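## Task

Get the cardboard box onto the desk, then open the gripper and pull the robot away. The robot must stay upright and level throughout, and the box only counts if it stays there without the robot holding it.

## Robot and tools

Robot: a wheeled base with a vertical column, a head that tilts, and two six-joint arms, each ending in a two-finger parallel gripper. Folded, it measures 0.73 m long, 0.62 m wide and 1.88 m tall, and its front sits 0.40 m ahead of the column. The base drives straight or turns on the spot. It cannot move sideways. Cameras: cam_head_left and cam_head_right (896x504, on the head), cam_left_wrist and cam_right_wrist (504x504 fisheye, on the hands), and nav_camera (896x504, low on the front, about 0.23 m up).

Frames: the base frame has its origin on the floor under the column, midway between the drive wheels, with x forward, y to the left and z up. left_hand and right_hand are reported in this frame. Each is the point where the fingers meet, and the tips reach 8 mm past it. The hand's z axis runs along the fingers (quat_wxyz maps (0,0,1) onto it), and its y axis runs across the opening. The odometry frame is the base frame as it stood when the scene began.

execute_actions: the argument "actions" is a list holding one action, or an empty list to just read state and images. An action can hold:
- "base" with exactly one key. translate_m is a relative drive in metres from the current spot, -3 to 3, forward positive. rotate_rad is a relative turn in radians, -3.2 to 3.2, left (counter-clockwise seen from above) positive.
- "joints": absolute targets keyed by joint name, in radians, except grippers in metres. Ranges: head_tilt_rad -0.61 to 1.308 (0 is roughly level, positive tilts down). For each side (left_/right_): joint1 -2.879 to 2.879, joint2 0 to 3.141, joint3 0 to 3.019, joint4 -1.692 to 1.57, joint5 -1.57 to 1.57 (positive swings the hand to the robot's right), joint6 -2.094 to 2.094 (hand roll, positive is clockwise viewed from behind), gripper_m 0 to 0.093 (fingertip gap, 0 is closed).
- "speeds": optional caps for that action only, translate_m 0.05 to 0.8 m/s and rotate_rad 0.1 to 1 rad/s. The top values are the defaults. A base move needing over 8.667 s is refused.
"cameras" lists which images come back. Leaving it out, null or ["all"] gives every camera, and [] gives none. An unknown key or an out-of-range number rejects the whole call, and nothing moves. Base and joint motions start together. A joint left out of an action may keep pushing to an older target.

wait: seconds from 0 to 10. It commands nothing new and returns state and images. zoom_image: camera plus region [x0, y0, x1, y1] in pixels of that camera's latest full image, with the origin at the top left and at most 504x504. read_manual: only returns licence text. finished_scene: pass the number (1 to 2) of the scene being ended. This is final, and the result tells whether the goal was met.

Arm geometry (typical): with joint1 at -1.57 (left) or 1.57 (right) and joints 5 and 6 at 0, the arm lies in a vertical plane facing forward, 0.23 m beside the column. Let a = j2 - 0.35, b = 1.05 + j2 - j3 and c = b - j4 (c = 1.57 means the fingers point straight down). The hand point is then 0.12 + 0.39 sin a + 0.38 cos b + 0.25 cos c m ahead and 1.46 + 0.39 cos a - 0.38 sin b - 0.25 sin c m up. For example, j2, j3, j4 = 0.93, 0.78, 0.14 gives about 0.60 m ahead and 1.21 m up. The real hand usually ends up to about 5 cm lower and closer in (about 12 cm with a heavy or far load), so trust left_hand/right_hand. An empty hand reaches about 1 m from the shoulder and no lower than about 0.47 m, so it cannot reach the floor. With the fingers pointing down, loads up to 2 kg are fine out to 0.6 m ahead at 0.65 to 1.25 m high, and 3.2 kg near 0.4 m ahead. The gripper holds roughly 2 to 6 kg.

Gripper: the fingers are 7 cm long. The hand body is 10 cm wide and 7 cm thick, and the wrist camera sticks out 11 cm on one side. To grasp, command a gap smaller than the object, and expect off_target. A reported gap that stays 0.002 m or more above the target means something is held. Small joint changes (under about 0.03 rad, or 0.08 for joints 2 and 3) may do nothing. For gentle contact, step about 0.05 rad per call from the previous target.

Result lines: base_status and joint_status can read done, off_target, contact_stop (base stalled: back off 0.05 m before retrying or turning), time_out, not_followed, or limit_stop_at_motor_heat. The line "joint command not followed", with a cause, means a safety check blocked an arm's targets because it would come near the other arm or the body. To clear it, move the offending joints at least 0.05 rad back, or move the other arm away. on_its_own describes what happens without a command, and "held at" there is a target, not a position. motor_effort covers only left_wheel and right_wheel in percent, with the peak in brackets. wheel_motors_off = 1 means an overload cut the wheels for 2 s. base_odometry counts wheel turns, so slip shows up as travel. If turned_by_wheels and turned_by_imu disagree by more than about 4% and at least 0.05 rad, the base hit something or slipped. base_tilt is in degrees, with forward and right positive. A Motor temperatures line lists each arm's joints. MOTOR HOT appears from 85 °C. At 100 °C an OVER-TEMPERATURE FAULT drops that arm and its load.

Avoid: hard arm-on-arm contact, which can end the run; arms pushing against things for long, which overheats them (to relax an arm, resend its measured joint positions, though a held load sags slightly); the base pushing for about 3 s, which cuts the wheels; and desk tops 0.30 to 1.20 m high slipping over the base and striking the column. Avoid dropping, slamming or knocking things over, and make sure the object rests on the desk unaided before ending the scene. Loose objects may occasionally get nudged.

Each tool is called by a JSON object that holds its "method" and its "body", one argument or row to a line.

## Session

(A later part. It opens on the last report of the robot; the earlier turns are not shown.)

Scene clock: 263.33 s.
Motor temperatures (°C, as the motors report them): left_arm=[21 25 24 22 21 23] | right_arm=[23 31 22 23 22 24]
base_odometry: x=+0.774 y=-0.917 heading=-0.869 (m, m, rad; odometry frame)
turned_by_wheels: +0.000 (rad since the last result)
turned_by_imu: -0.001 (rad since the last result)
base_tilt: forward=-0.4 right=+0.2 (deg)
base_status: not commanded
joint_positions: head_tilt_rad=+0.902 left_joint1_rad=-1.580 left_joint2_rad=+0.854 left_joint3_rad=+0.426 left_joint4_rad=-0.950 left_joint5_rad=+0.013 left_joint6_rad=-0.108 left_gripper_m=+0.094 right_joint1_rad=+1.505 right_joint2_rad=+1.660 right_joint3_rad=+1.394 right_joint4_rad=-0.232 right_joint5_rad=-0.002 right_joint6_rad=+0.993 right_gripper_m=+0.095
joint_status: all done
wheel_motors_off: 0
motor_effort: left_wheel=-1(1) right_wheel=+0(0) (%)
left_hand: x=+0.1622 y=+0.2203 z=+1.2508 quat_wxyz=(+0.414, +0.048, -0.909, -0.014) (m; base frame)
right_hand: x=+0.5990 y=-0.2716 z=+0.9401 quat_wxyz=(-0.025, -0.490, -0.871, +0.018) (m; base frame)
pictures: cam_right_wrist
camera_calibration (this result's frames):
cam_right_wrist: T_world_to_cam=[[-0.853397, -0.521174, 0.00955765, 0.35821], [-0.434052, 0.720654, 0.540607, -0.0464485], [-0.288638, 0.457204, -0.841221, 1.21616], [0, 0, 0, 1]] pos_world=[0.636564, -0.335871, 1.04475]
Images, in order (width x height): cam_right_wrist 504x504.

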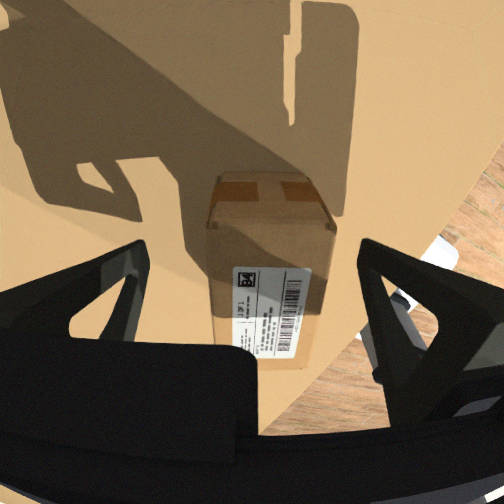

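{"method": "execute_actions", "body": {
  "actions": [
    {"joints": {"right_joint2_rad": 1.70, "right_gripper_m": 0.025}}
  ],
  "cameras": ["cam_right_wrist"]
}}

Scene clock: 271.07 s.
Motor temperatures (°C, as the motors report them): left_arm=[21 25 24 22 21 23] | right_arm=[23 31 22 23 22 24]
base_odometry: x=+0.774 y=-0.917 heading=-0.869 (m, m, rad; odometry frame)
turned_by_wheels: +0.000 (rad since the last result)
turned_by_imu: -0.001 (rad since the last result)
base_tilt: forward=-0.4 right=+0.1 (deg)
base_status: not commanded
joint_positions: head_tilt_rad=+0.902 left_joint1_rad=-1.580 left_joint2_rad=+0.854 left_joint3_rad=+0.426 left_joint4_rad=-0.950 left_joint5_rad=+0.013 left_joint6_rad=-0.108 left_gripper_m=+0.094 right_joint1_rad=+1.505 right_joint2_rad=+1.669 right_joint3_rad=+1.394 right_joint4_rad=-0.231 right_joint5_rad=-0.002 right_joint6_rad=+0.994 right_gripper_m=+0.041
joint_status: right_gripper_m off_target (ended at +0.041, target +0.025); the others done
wheel_motors_off: 0
motor_effort: left_wheel=+0(0) right_wheel=+0(1) (%)
left_hand: x=+0.1622 y=+0.2203 z=+1.2508 quat_wxyz=(+0.414, +0.048, -0.909, -0.014) (m; base frame)
right_hand: x=+0.5945 y=-0.2718 z=+0.9360 quat_wxyz=(-0.021, -0.491, -0.871, +0.020) (m; base frame)
pictures: cam_right_wrist
camera_calibration (this result's frames):
cam_right_wrist: T_world_to_cam=[[-0.853739, -0.520432, 0.0167487, 0.348029], [-0.42889, 0.721081, 0.544146, -0.0523001], [-0.295269, 0.457375, -0.838823, 1.2132], [0, 0, 0, 1]] pos_world=[0.632914, -0.336049, 1.04029]
Images, in order (width x height): cam_right_wrist 504x504.

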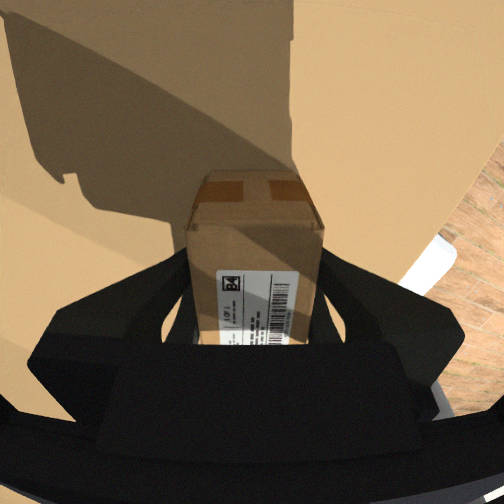

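{"method": "execute_actions", "body": {
  "actions": [],
  "cameras": ["cam_left_wrist"]
}}

{"method": "zoom_image", "body": {
  "camera": "cam_left_wrist",
  "region": [170, 150, 340, 250]
}}

Scene clock: 295.90 s.
Motor temperatures (°C, as the motors report them): left_arm=[21 24 24 22 21 23] | right_arm=[23 31 22 23 22 24]
base_odometry: x=+0.774 y=-0.917 heading=-0.869 (m, m, rad; odometry frame)
turned_by_wheels: +0.000 (rad since the last result)
turned_by_imu: +0.000 (rad since the last result)
base_tilt: forward=-0.5 right=+0.1 (deg)
base_status: not commanded
joint_positions: head_tilt_rad=+0.902 left_joint1_rad=-1.580 left_joint2_rad=+0.854 left_joint3_rad=+0.426 left_joint4_rad=-0.950 left_joint5_rad=+0.013 left_joint6_rad=-0.108 left_gripper_m=+0.094 right_joint1_rad=+1.505 right_joint2_rad=+1.669 right_joint3_rad=+1.394 right_joint4_rad=-0.231 right_joint5_rad=-0.002 right_joint6_rad=+0.994 right_gripper_m=+0.041
joint_status: right_gripper_m off_target (ended at +0.041, target +0.025); the others done
wheel_motors_off: 0
motor_effort: left_wheel=+0(0) right_wheel=+0(1) (%)
left_hand: x=+0.1622 y=+0.2203 z=+1.2508 quat_wxyz=(+0.414, +0.048, -0.909, -0.014) (m; base frame)
right_hand: x=+0.5945 y=-0.2718 z=+0.9360 quat_wxyz=(-0.021, -0.491, -0.871, +0.020) (m; base frame)
pictures: cam_left_wrist
camera_calibration (this result's frames):
cam_left_wrist: T_world_to_cam=[[0.0793683, -0.994924, -0.0618568, 0.288962], [-0.092687, -0.0691492, 0.993291, -1.2076], [-0.992527, -0.0731025, -0.0977048, 0.426952], [0, 0, 0, 1]] pos_world=[0.288899, 0.235203, 1.25908]
Images, in order (width x height): cam_left_wrist 504x504.

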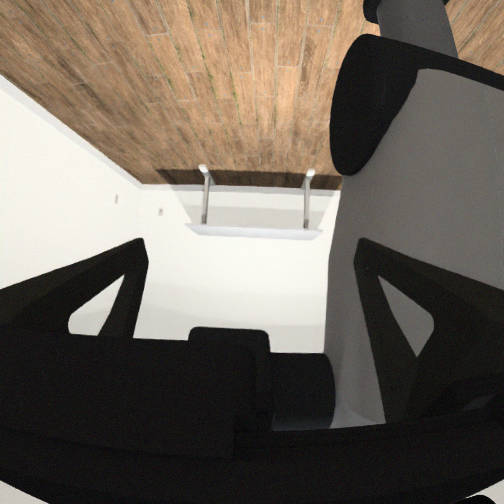

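Region (170, 150, 340, 250) of cam_left_wrist's 504x504 image, scaled by 2.965, with more detail than that image has; it fills the top 296 rows of this view, and the rest is white.

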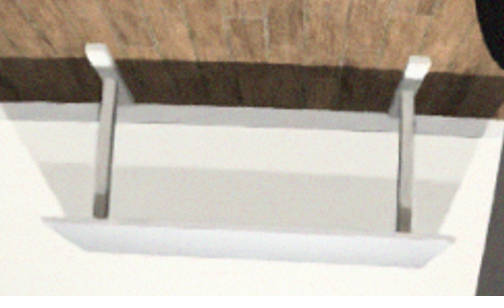

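{"method": "execute_actions", "body": {
  "actions": [
    {"base": {"translate_m": -2.38}, "joints": {"right_joint2_rad": 1.55}}
  ],
  "cameras": ["cam_left_wrist", "cam_right_wrist", "cam_head_right"]
}}

Scene clock: 330.83 s.
Motor temperatures (°C, as the motors report them): left_arm=[21 24 24 22 21 23] | right_arm=[23 31 22 23 22 24]
base_odometry: x=-0.762 y=+0.901 heading=-0.869 (m, m, rad; odometry frame)
turned_by_wheels: +0.000 (rad since the last result)
turned_by_imu: -0.002 (rad since the last result)
base_tilt: forward=-0.4 right=+0.1 (deg)
base_status: done
joint_positions: head_tilt_rad=+0.902 left_joint1_rad=-1.580 left_joint2_rad=+0.854 left_joint3_rad=+0.425 left_joint4_rad=-0.950 left_joint5_rad=+0.013 left_joint6_rad=-0.108 left_gripper_m=+0.094 right_joint1_rad=+1.505 right_joint2_rad=+1.545 right_joint3_rad=+1.393 right_joint4_rad=-0.229 right_joint5_rad=-0.002 right_joint6_rad=+0.994 right_gripper_m=+0.041
joint_status: all done
wheel_motors_off: 0
motor_effort: left_wheel=+0(34) right_wheel=+0(39) (%)
left_hand: x=+0.1615 y=+0.2203 z=+1.2510 quat_wxyz=(+0.415, +0.048, -0.909, -0.014) (m; base frame)
right_hand: x=+0.6554 y=-0.2700 z=+0.9981 quat_wxyz=(-0.077, -0.488, -0.870, -0.009) (m; base frame)
pictures: cam_head_right, cam_left_wrist, cam_right_wrist
camera_calibration (this result's frames):
cam_head_right: T_world_to_cam=[[0.0787702, -0.995698, -0.0487994, 0.0148856], [-0.75565, -0.0277081, -0.65439, 1.04299], [0.650222, 0.0884217, -0.754581, 1.06312], [0, 0, 0, 1]] pos_world=[0.0956983, -0.0502822, 1.48546]
cam_left_wrist: T_world_to_cam=[[0.0792887, -0.994925, -0.0619526, 0.289159], [-0.0915508, -0.0691534, 0.993396, -1.20814], [-0.992639, -0.0730932, -0.0965693, 0.42495], [0, 0, 0, 1]] pos_world=[0.288288, 0.235206, 1.25911]
cam_right_wrist: T_world_to_cam=[[-0.845452, -0.526783, -0.08781, 0.497123], [-0.49858, 0.719632, 0.483268, 0.0447633], [-0.191386, 0.45236, -0.871058, 1.24519], [0, 0, 0, 1]] pos_world=[0.680925, -0.333614, 1.10666]
Images, in order (width x height): cam_head_right 896x504, cam_left_wrist 504x504, cam_right_wrist 504x504.

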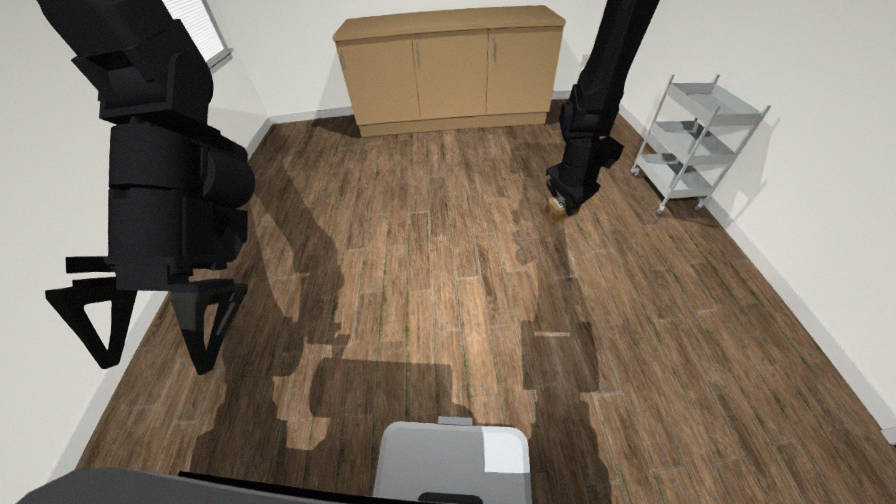

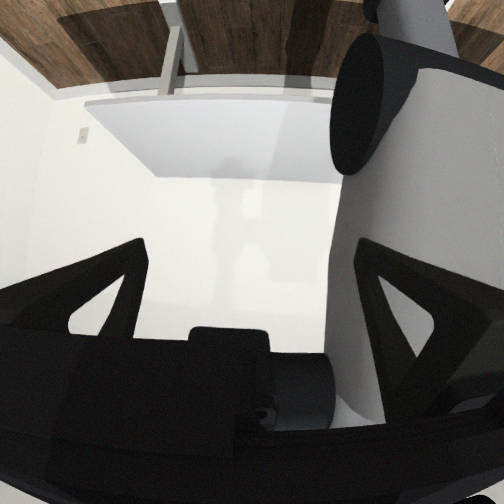

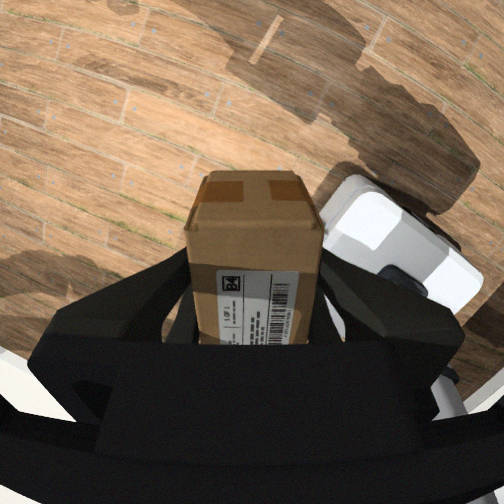

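{"method": "zoom_image", "body": {
  "camera": "cam_left_wrist",
  "region": [60, 0, 350, 200]
}}

Region (60, 0, 350, 200) of cam_left_wrist's 504x504 image, scaled by 1.738, with more detail than that image has; it fills the top 348 rows of this view, and the rest is white.

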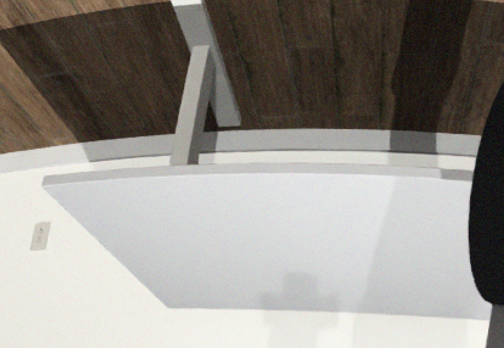

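{"method": "execute_actions", "body": {
  "actions": [
    {"base": {"rotate_rad": -2.2}, "joints": {"right_joint2_rad": 2.04, "right_joint3_rad": 1.935, "right_joint4_rad": -0.385}}
  ],
  "cameras": ["cam_right_wrist", "cam_head_right", "cam_head_left"]
}}

Scene clock: 370.87 s.
Motor temperatures (°C, as the motors report them): left_arm=[21 24 23 22 21 23] | right_arm=[23 32 23 23 22 24]
base_odometry: x=-0.762 y=+0.901 heading=-3.069 (m, m, rad; odometry frame)
turned_by_wheels: -2.199 (rad since the last result)
turned_by_imu: -2.187 (rad since the last result)
base_tilt: forward=-0.5 right=+0.1 (deg)
base_status: done
joint_positions: head_tilt_rad=+0.902 left_joint1_rad=-1.580 left_joint2_rad=+0.854 left_joint3_rad=+0.425 left_joint4_rad=-0.950 left_joint5_rad=+0.013 left_joint6_rad=-0.108 left_gripper_m=+0.094 right_joint1_rad=+1.512 right_joint2_rad=+2.052 right_joint3_rad=+1.931 right_joint4_rad=-0.379 right_joint5_rad=-0.001 right_joint6_rad=+0.994 right_gripper_m=+0.041
joint_status: all done
wheel_motors_off: 0
motor_effort: left_wheel=+2(37) right_wheel=-3(30) (%)
left_hand: x=+0.1615 y=+0.2203 z=+1.2510 quat_wxyz=(+0.415, +0.048, -0.909, -0.014) (m; base frame)
right_hand: x=+0.6594 y=-0.2751 z=+0.8082 quat_wxyz=(-0.022, -0.489, -0.872, +0.016) (m; base frame)
pictures: cam_head_left, cam_head_right, cam_right_wrist
camera_calibration (this result's frames):
cam_head_left: T_world_to_cam=[[0.0647141, -0.996362, -0.0554499, 0.114451], [-0.758906, -0.0130576, -0.65107, 1.03767], [0.647977, 0.0842146, -0.75699, 1.06426], [0, 0, 0, 1]] pos_world=[0.0904725, 0.0379583, 1.48757]
cam_head_right: T_world_to_cam=[[0.0787702, -0.995698, -0.0487994, 0.0148855], [-0.75565, -0.0277081, -0.65439, 1.04299], [0.650222, 0.0884217, -0.754581, 1.06312], [0, 0, 0, 1]] pos_world=[0.0956983, -0.0502822, 1.48546]
cam_right_wrist: T_world_to_cam=[[-0.851775, -0.523824, 0.00942986, 0.407505], [-0.434582, 0.716485, 0.5457, 0.0486928], [-0.292607, 0.460715, -0.837928, 1.12518], [0, 0, 0, 1]] pos_world=[0.697498, -0.339813, 0.912404]
Images, in order (width x height): cam_head_left 896x504, cam_head_right 896x504, cam_right_wrist 504x504.

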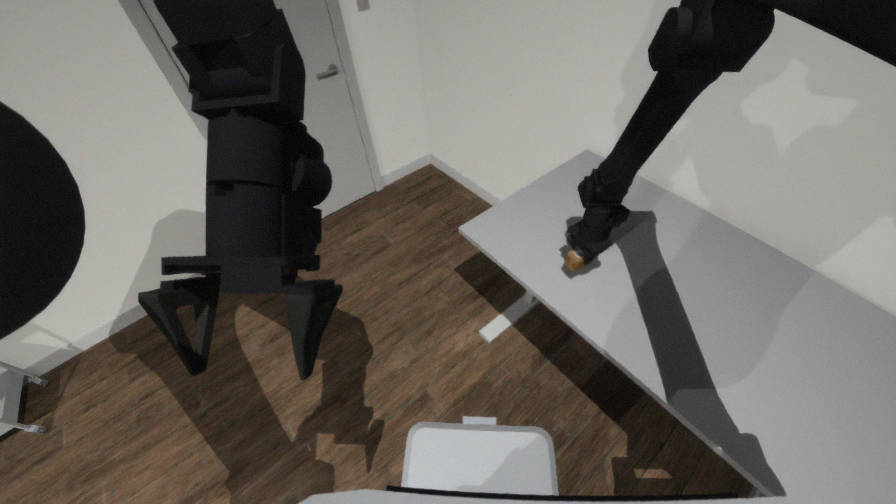

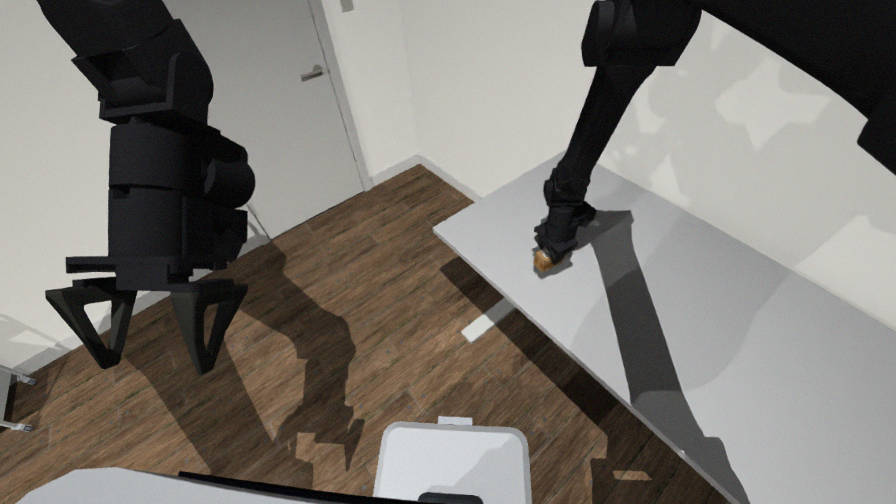

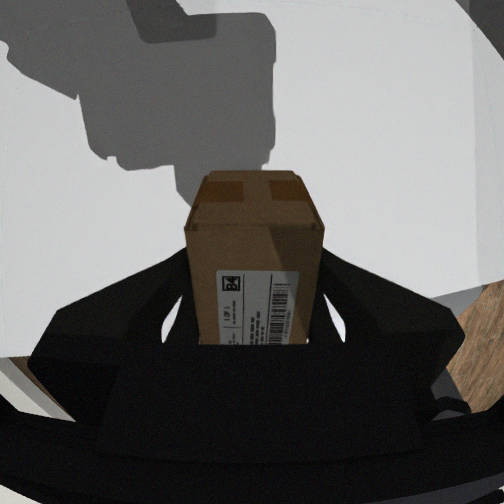

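{"method": "zoom_image", "body": {
  "camera": "cam_head_right",
  "region": [480, 200, 620, 340]
}}

{"method": "zoom_image", "body": {
  "camera": "cam_head_left",
  "region": [510, 200, 650, 340]
}}

{"method": "zoom_image", "body": {
  "camera": "cam_right_wrist",
  "region": [60, 0, 360, 260]
}}

Region (480, 200, 620, 340) of cam_head_right's 896x504 image, scaled by 3.600, with more detail than that image has.

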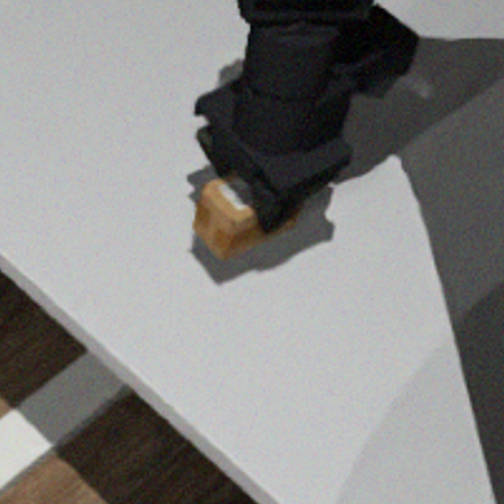

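Region (510, 200, 650, 340) of cam_head_left's 896x504 image, scaled by 3.600, with more detail than that image has.

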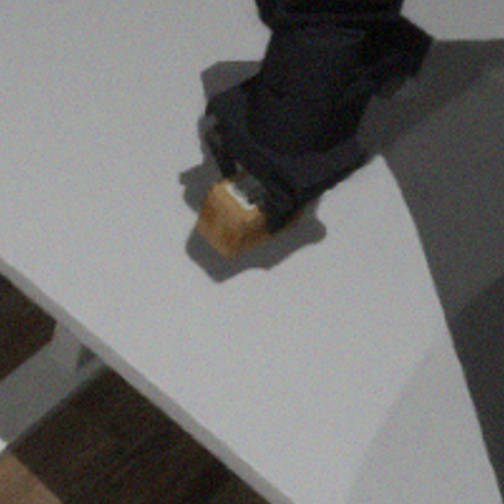

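Region (60, 0, 360, 260) of cam_right_wrist's 504x504 image, scaled by 1.680, with more detail than that image has; it fills the top 437 rows of this view, and the rest is white.

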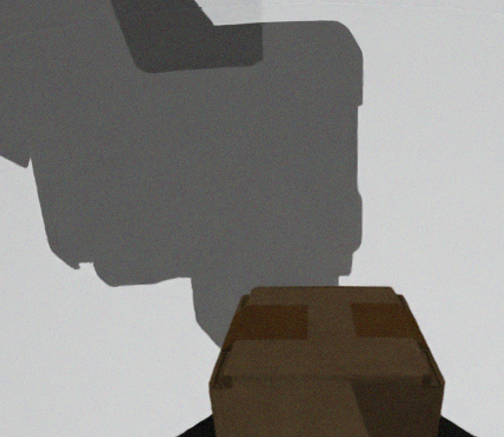

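{"method": "execute_actions", "body": {
  "actions": [
    {"joints": {"right_joint2_rad": 2.125, "right_joint4_rad": -0.32}}
  ],
  "cameras": ["cam_right_wrist", "cam_head_right", "cam_head_left"]
}}

{"method": "zoom_image", "body": {
  "camera": "cam_head_right",
  "region": [480, 200, 620, 340]
}}

{"method": "zoom_image", "body": {
  "camera": "cam_head_left",
  "region": [510, 200, 650, 340]
}}

Scene clock: 416.37 s.
Motor temperatures (°C, as the motors report them): left_arm=[21 24 23 22 21 23] | right_arm=[23 34 23 23 22 24]
base_odometry: x=-0.762 y=+0.901 heading=-3.069 (m, m, rad; odometry frame)
turned_by_wheels: +0.000 (rad since the last result)
turned_by_imu: -0.001 (rad since the last result)
base_tilt: forward=-0.5 right=+0.2 (deg)
base_status: not commanded
joint_positions: head_tilt_rad=+0.902 left_joint1_rad=-1.580 left_joint2_rad=+0.854 left_joint3_rad=+0.425 left_joint4_rad=-0.950 left_joint5_rad=+0.013 left_joint6_rad=-0.108 left_gripper_m=+0.094 right_joint1_rad=+1.512 right_joint2_rad=+2.113 right_joint3_rad=+1.931 right_joint4_rad=-0.325 right_joint5_rad=-0.001 right_joint6_rad=+0.994 right_gripper_m=+0.041
joint_status: all done
wheel_motors_off: 0
motor_effort: left_wheel=+3(3) right_wheel=-3(3) (%)
left_hand: x=+0.1615 y=+0.2203 z=+1.2510 quat_wxyz=(+0.415, +0.048, -0.909, -0.014) (m; base frame)
right_hand: x=+0.6321 y=-0.2759 z=+0.7766 quat_wxyz=(-0.019, -0.489, -0.872, +0.018) (m; base frame)
pictures: cam_head_left, cam_head_right, cam_right_wrist
camera_calibration (this result's frames):
cam_head_left: T_world_to_cam=[[0.0647141, -0.996362, -0.0554499, 0.114451], [-0.758906, -0.0130576, -0.65107, 1.03767], [0.647977, 0.0842146, -0.75699, 1.06426], [0, 0, 0, 1]] pos_world=[0.0904725, 0.0379583, 1.48757]
cam_head_right: T_world_to_cam=[[0.0787702, -0.995698, -0.0487994, 0.0148855], [-0.75565, -0.0277081, -0.65439, 1.04299], [0.650222, 0.0884217, -0.754581, 1.06312], [0, 0, 0, 1]] pos_world=[0.0956983, -0.0502822, 1.48546]
cam_right_wrist: T_world_to_cam=[[-0.851872, -0.52353, 0.0151639, 0.379816], [-0.430582, 0.716525, 0.548809, 0.0497323], [-0.298183, 0.460985, -0.835811, 1.09301], [0, 0, 0, 1]] pos_world=[0.670887, -0.340652, 0.880498]
Images, in order (width x height): cam_head_left 896x504, cam_head_right 896x504, cam_right_wrist 504x504.

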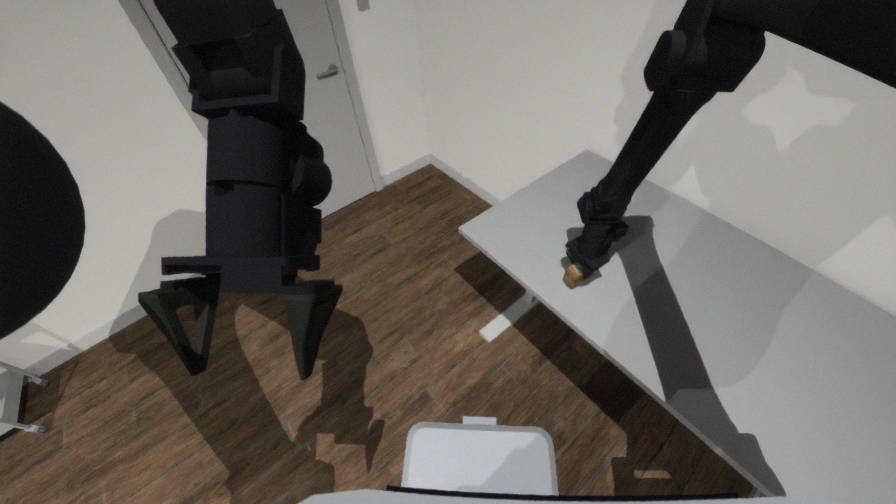

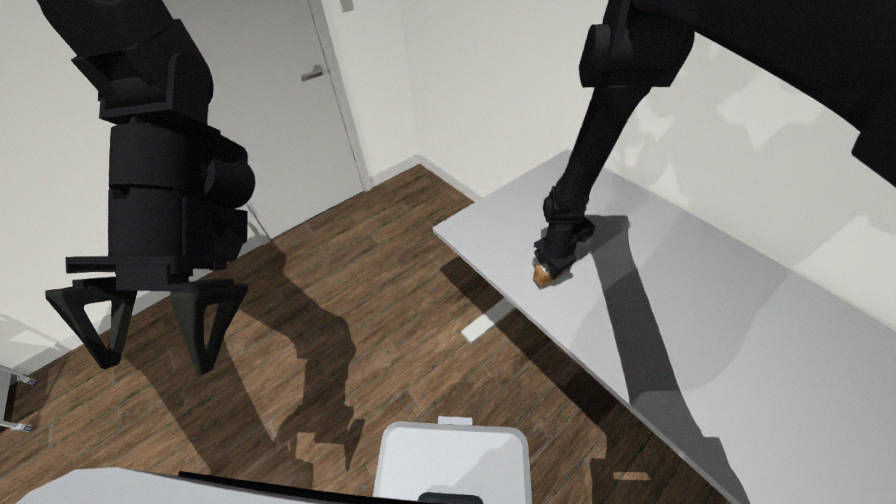

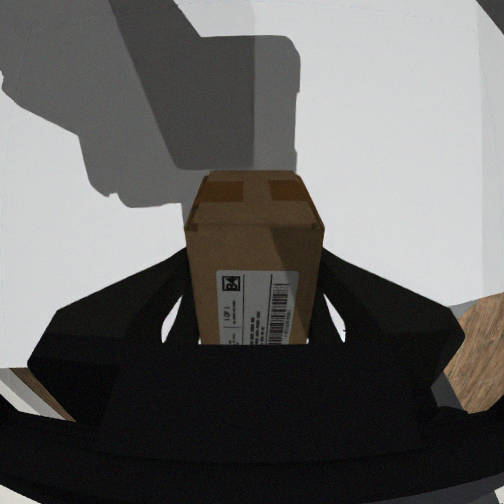

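Region (480, 200, 620, 340) of cam_head_right's 896x504 image, scaled by 3.600, with more detail than that image has.

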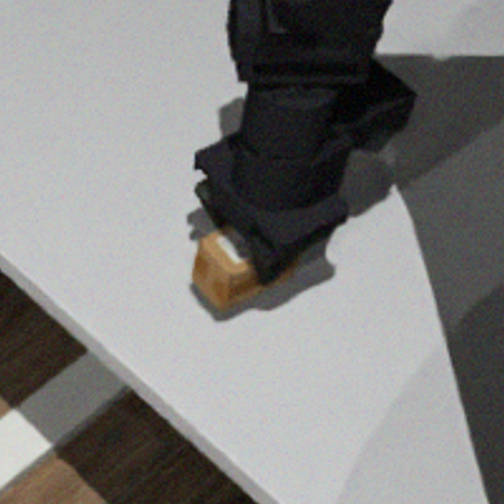

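Region (510, 200, 650, 340) of cam_head_left's 896x504 image, scaled by 3.600, with more detail than that image has.

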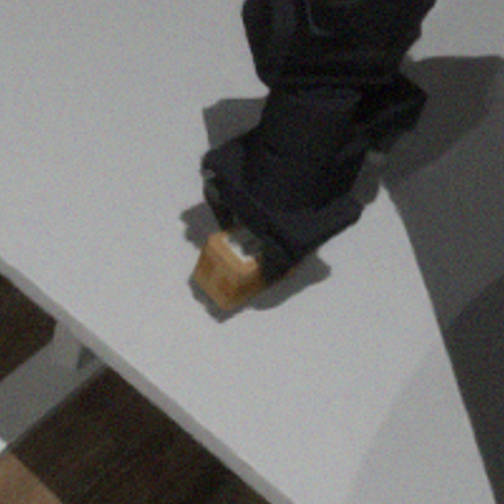

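{"method": "zoom_image", "body": {
  "camera": "cam_head_right",
  "region": [520, 255, 580, 300]
}}

{"method": "zoom_image", "body": {
  "camera": "cam_head_left",
  "region": [550, 255, 610, 300]
}}

Region (520, 255, 580, 300) of cam_head_right's 896x504 image, scaled by 8.400, with more detail than that image has; it fills the top 378 rows of this view, and the rest is white.

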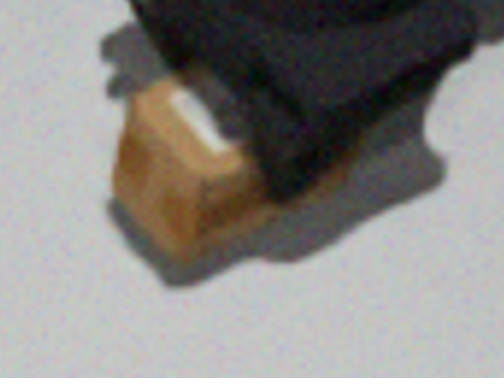

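Region (550, 255, 610, 300) of cam_head_left's 896x504 image, scaled by 8.400, with more detail than that image has; it fills the top 378 rows of this view, and the rest is white.

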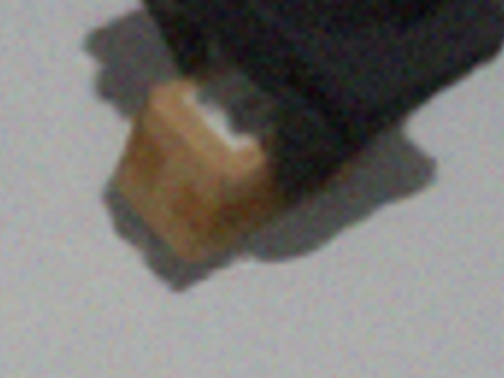

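{"method": "execute_actions", "body": {
  "actions": [
    {"joints": {"right_joint2_rad": 2.185, "right_joint4_rad": -0.265}}
  ],
  "cameras": ["cam_right_wrist", "cam_head_right", "cam_head_left"]
}}

{"method": "zoom_image", "body": {
  "camera": "cam_head_right",
  "region": [515, 262, 585, 315]
}}

{"method": "zoom_image", "body": {
  "camera": "cam_head_left",
  "region": [545, 262, 615, 315]
}}

Scene clock: 440.20 s.
Motor temperatures (°C, as the motors report them): left_arm=[21 24 23 22 21 23] | right_arm=[23 34 23 23 22 24]
base_odometry: x=-0.762 y=+0.901 heading=-3.069 (m, m, rad; odometry frame)
turned_by_wheels: +0.000 (rad since the last result)
turned_by_imu: -0.001 (rad since the last result)
base_tilt: forward=-0.7 right=+0.1 (deg)
base_status: not commanded
joint_positions: head_tilt_rad=+0.902 left_joint1_rad=-1.580 left_joint2_rad=+0.854 left_joint3_rad=+0.425 left_joint4_rad=-0.950 left_joint5_rad=+0.013 left_joint6_rad=-0.108 left_gripper_m=+0.094 right_joint1_rad=+1.512 right_joint2_rad=+2.173 right_joint3_rad=+1.931 right_joint4_rad=-0.270 right_joint5_rad=-0.001 right_joint6_rad=+0.994 right_gripper_m=+0.041
joint_status: all done
wheel_motors_off: 0
motor_effort: left_wheel=+3(3) right_wheel=-3(3) (%)
left_hand: x=+0.1615 y=+0.2203 z=+1.2510 quat_wxyz=(+0.415, +0.048, -0.909, -0.014) (m; base frame)
right_hand: x=+0.6043 y=-0.2766 z=+0.7474 quat_wxyz=(-0.017, -0.489, -0.872, +0.019) (m; base frame)
pictures: cam_head_left, cam_head_right, cam_right_wrist
camera_calibration (this result's frames):
cam_head_left: T_world_to_cam=[[0.0647141, -0.996362, -0.0554499, 0.114451], [-0.758906, -0.0130576, -0.65107, 1.03767], [0.647977, 0.0842146, -0.75699, 1.06426], [0, 0, 0, 1]] pos_world=[0.0904725, 0.0379583, 1.48757]
cam_head_right: T_world_to_cam=[[0.0787702, -0.995698, -0.0487994, 0.0148855], [-0.75565, -0.0277081, -0.65439, 1.04299], [0.650222, 0.0884217, -0.754581, 1.06312], [0, 0, 0, 1]] pos_world=[0.0956983, -0.0502822, 1.48546]
cam_right_wrist: T_world_to_cam=[[-0.851918, -0.523319, 0.0193056, 0.353166], [-0.427679, 0.716553, 0.551037, 0.0508407], [-0.302201, 0.461182, -0.834258, 1.0619], [0, 0, 0, 1]] pos_world=[0.643521, -0.341343, 0.851069]
Images, in order (width x height): cam_head_left 896x504, cam_head_right 896x504, cam_right_wrist 504x504.

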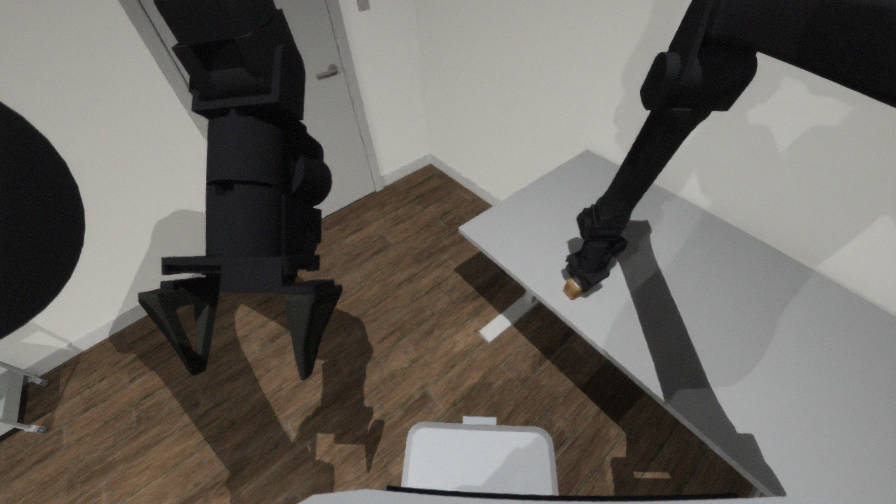

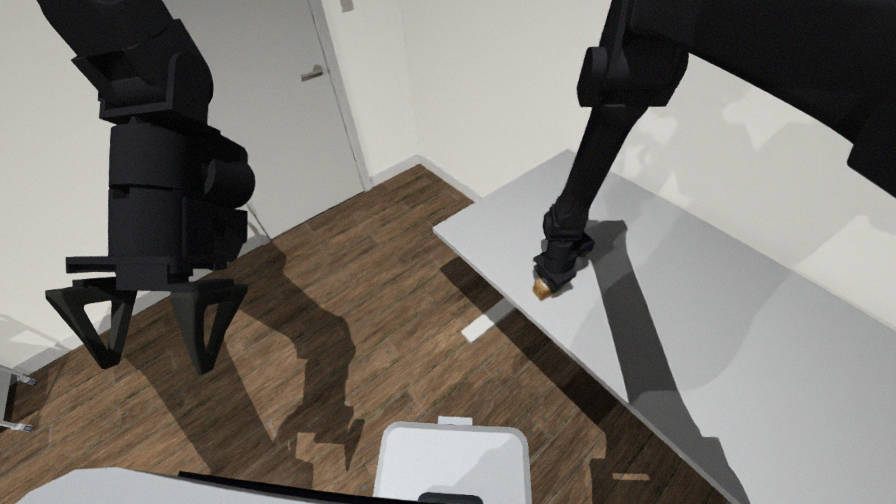

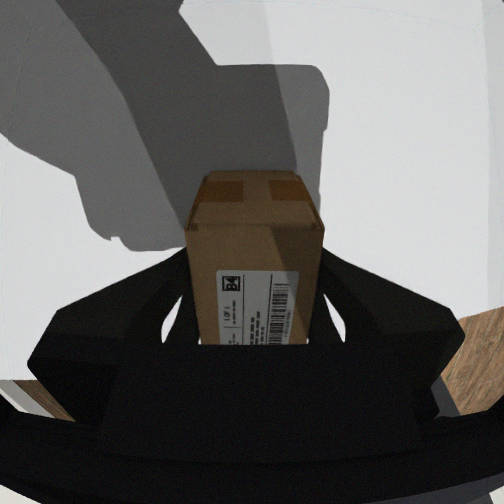

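Region (515, 262, 585, 315) of cam_head_right's 896x504 image, scaled by 7.200, with more detail than that image has; it fills the top 382 rows of this view, and the rest is white.

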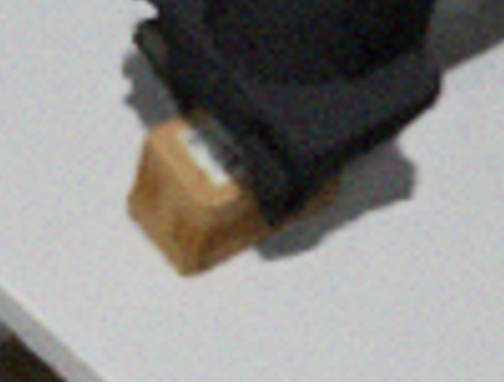

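Region (545, 262, 615, 315) of cam_head_left's 896x504 image, scaled by 7.200, with more detail than that image has; it fills the top 382 rows of this view, and the rest is white.

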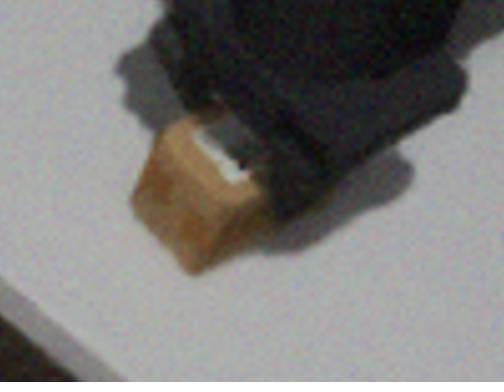

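{"method": "execute_actions", "body": {
  "actions": [
    {"joints": {"right_gripper_m": 0.093, "right_joint2_rad": 1.10, "right_joint3_rad": 0.95}}
  ],
  "cameras": ["cam_right_wrist", "cam_head_right", "cam_head_left"]
}}

{"method": "zoom_image", "body": {
  "camera": "cam_head_right",
  "region": [480, 230, 620, 340]
}}

Scene clock: 471.37 s.
Motor temperatures (°C, as the motors report them): left_arm=[21 24 23 22 21 23] | right_arm=[23 33 23 23 22 24]
base_odometry: x=-0.762 y=+0.901 heading=-3.069 (m, m, rad; odometry frame)
turned_by_wheels: +0.000 (rad since the last result)
turned_by_imu: -0.001 (rad since the last result)
base_tilt: forward=-0.5 right=+0.1 (deg)
base_status: not commanded
joint_positions: head_tilt_rad=+0.902 left_joint1_rad=-1.580 left_joint2_rad=+0.854 left_joint3_rad=+0.425 left_joint4_rad=-0.950 left_joint5_rad=+0.013 left_joint6_rad=-0.108 left_gripper_m=+0.094 right_joint1_rad=+1.512 right_joint2_rad=+1.105 right_joint3_rad=+0.940 right_joint4_rad=-0.268 right_joint5_rad=-0.001 right_joint6_rad=+0.994 right_gripper_m=+0.093
joint_status: all done
wheel_motors_off: 0
motor_effort: left_wheel=+4(5) right_wheel=-4(4) (%)
left_hand: x=+0.1615 y=+0.2203 z=+1.2510 quat_wxyz=(+0.415, +0.048, -0.909, -0.014) (m; base frame)
right_hand: x=+0.5444 y=-0.2552 z=+1.1336 quat_wxyz=(-0.052, -0.488, -0.871, +0.001) (m; base frame)
pictures: cam_head_left, cam_head_right, cam_right_wrist
camera_calibration (this result's frames):
cam_head_left: T_world_to_cam=[[0.0647141, -0.996362, -0.0554499, 0.114451], [-0.758906, -0.0130576, -0.65107, 1.03767], [0.647977, 0.0842146, -0.75699, 1.06426], [0, 0, 0, 1]] pos_world=[0.0904725, 0.0379583, 1.48757]
cam_head_right: T_world_to_cam=[[0.0787702, -0.995698, -0.0487994, 0.0148855], [-0.755649, -0.0277081, -0.65439, 1.04299], [0.650222, 0.0884217, -0.754581, 1.06312], [0, 0, 0, 1]] pos_world=[0.0956983, -0.0502822, 1.48546]
cam_right_wrist: T_world_to_cam=[[-0.848745, -0.52675, -0.0465495, 0.377897], [-0.472539, 0.715983, 0.513883, -0.136484], [-0.237359, 0.458152, -0.856597, 1.34542], [0, 0, 0, 1]] pos_world=[0.575593, -0.319629, 1.24021]
Images, in order (width x height): cam_head_left 896x504, cam_head_right 896x504, cam_right_wrist 504x504.

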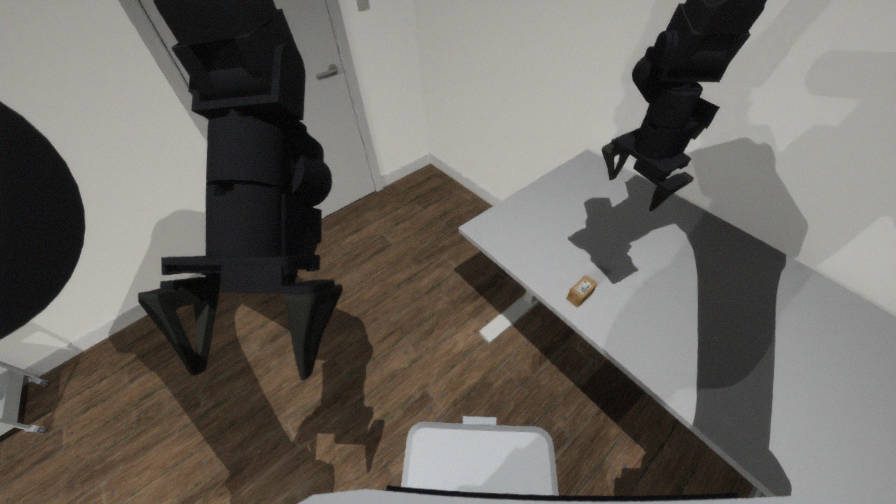

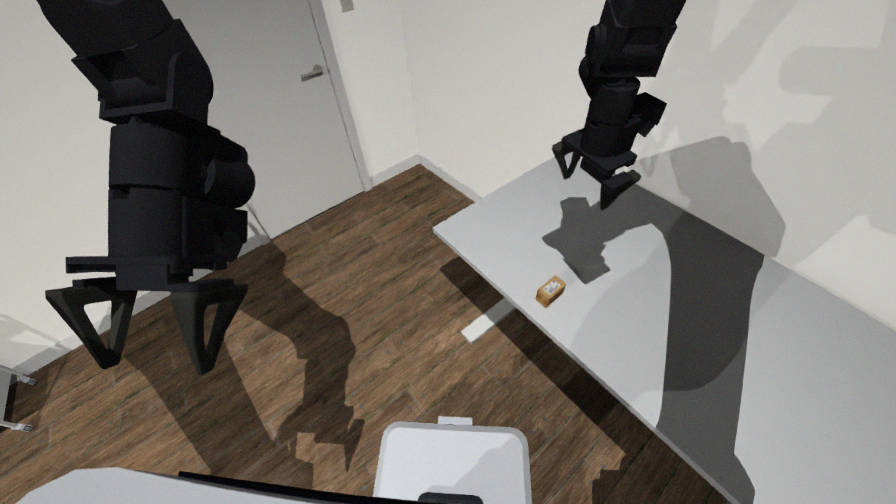

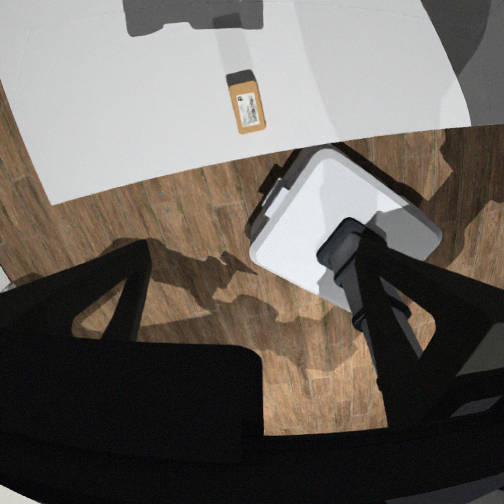

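Region (480, 230, 620, 340) of cam_head_right's 896x504 image, scaled by 3.600, with more detail than that image has; it fills the top 396 rows of this view, and the rest is white.

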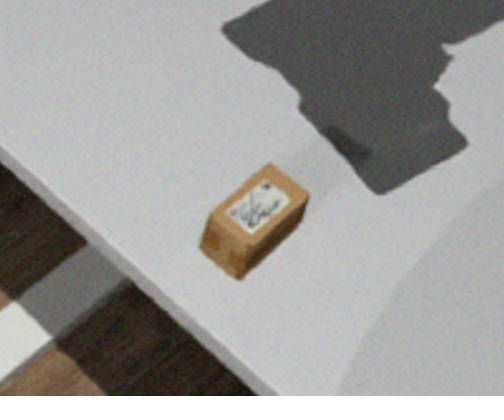

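{"method": "zoom_image", "body": {
  "camera": "cam_right_wrist",
  "region": [180, 50, 320, 190]
}}

Region (180, 50, 320, 190) of cam_right_wrist's 504x504 image, scaled by 3.600, with more detail than that image has.

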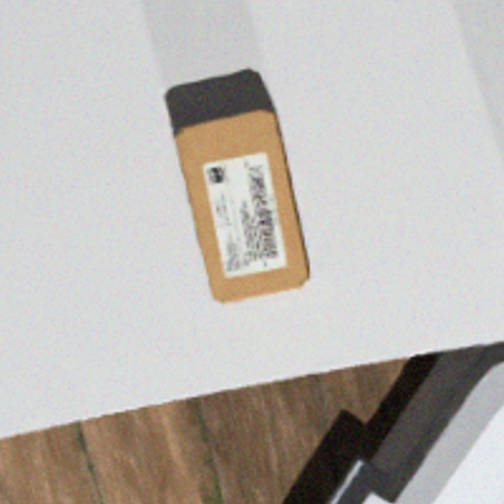

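{"method": "finished_scene", "body": {
  "scene": 2
}}

The scene is finished: the task was done.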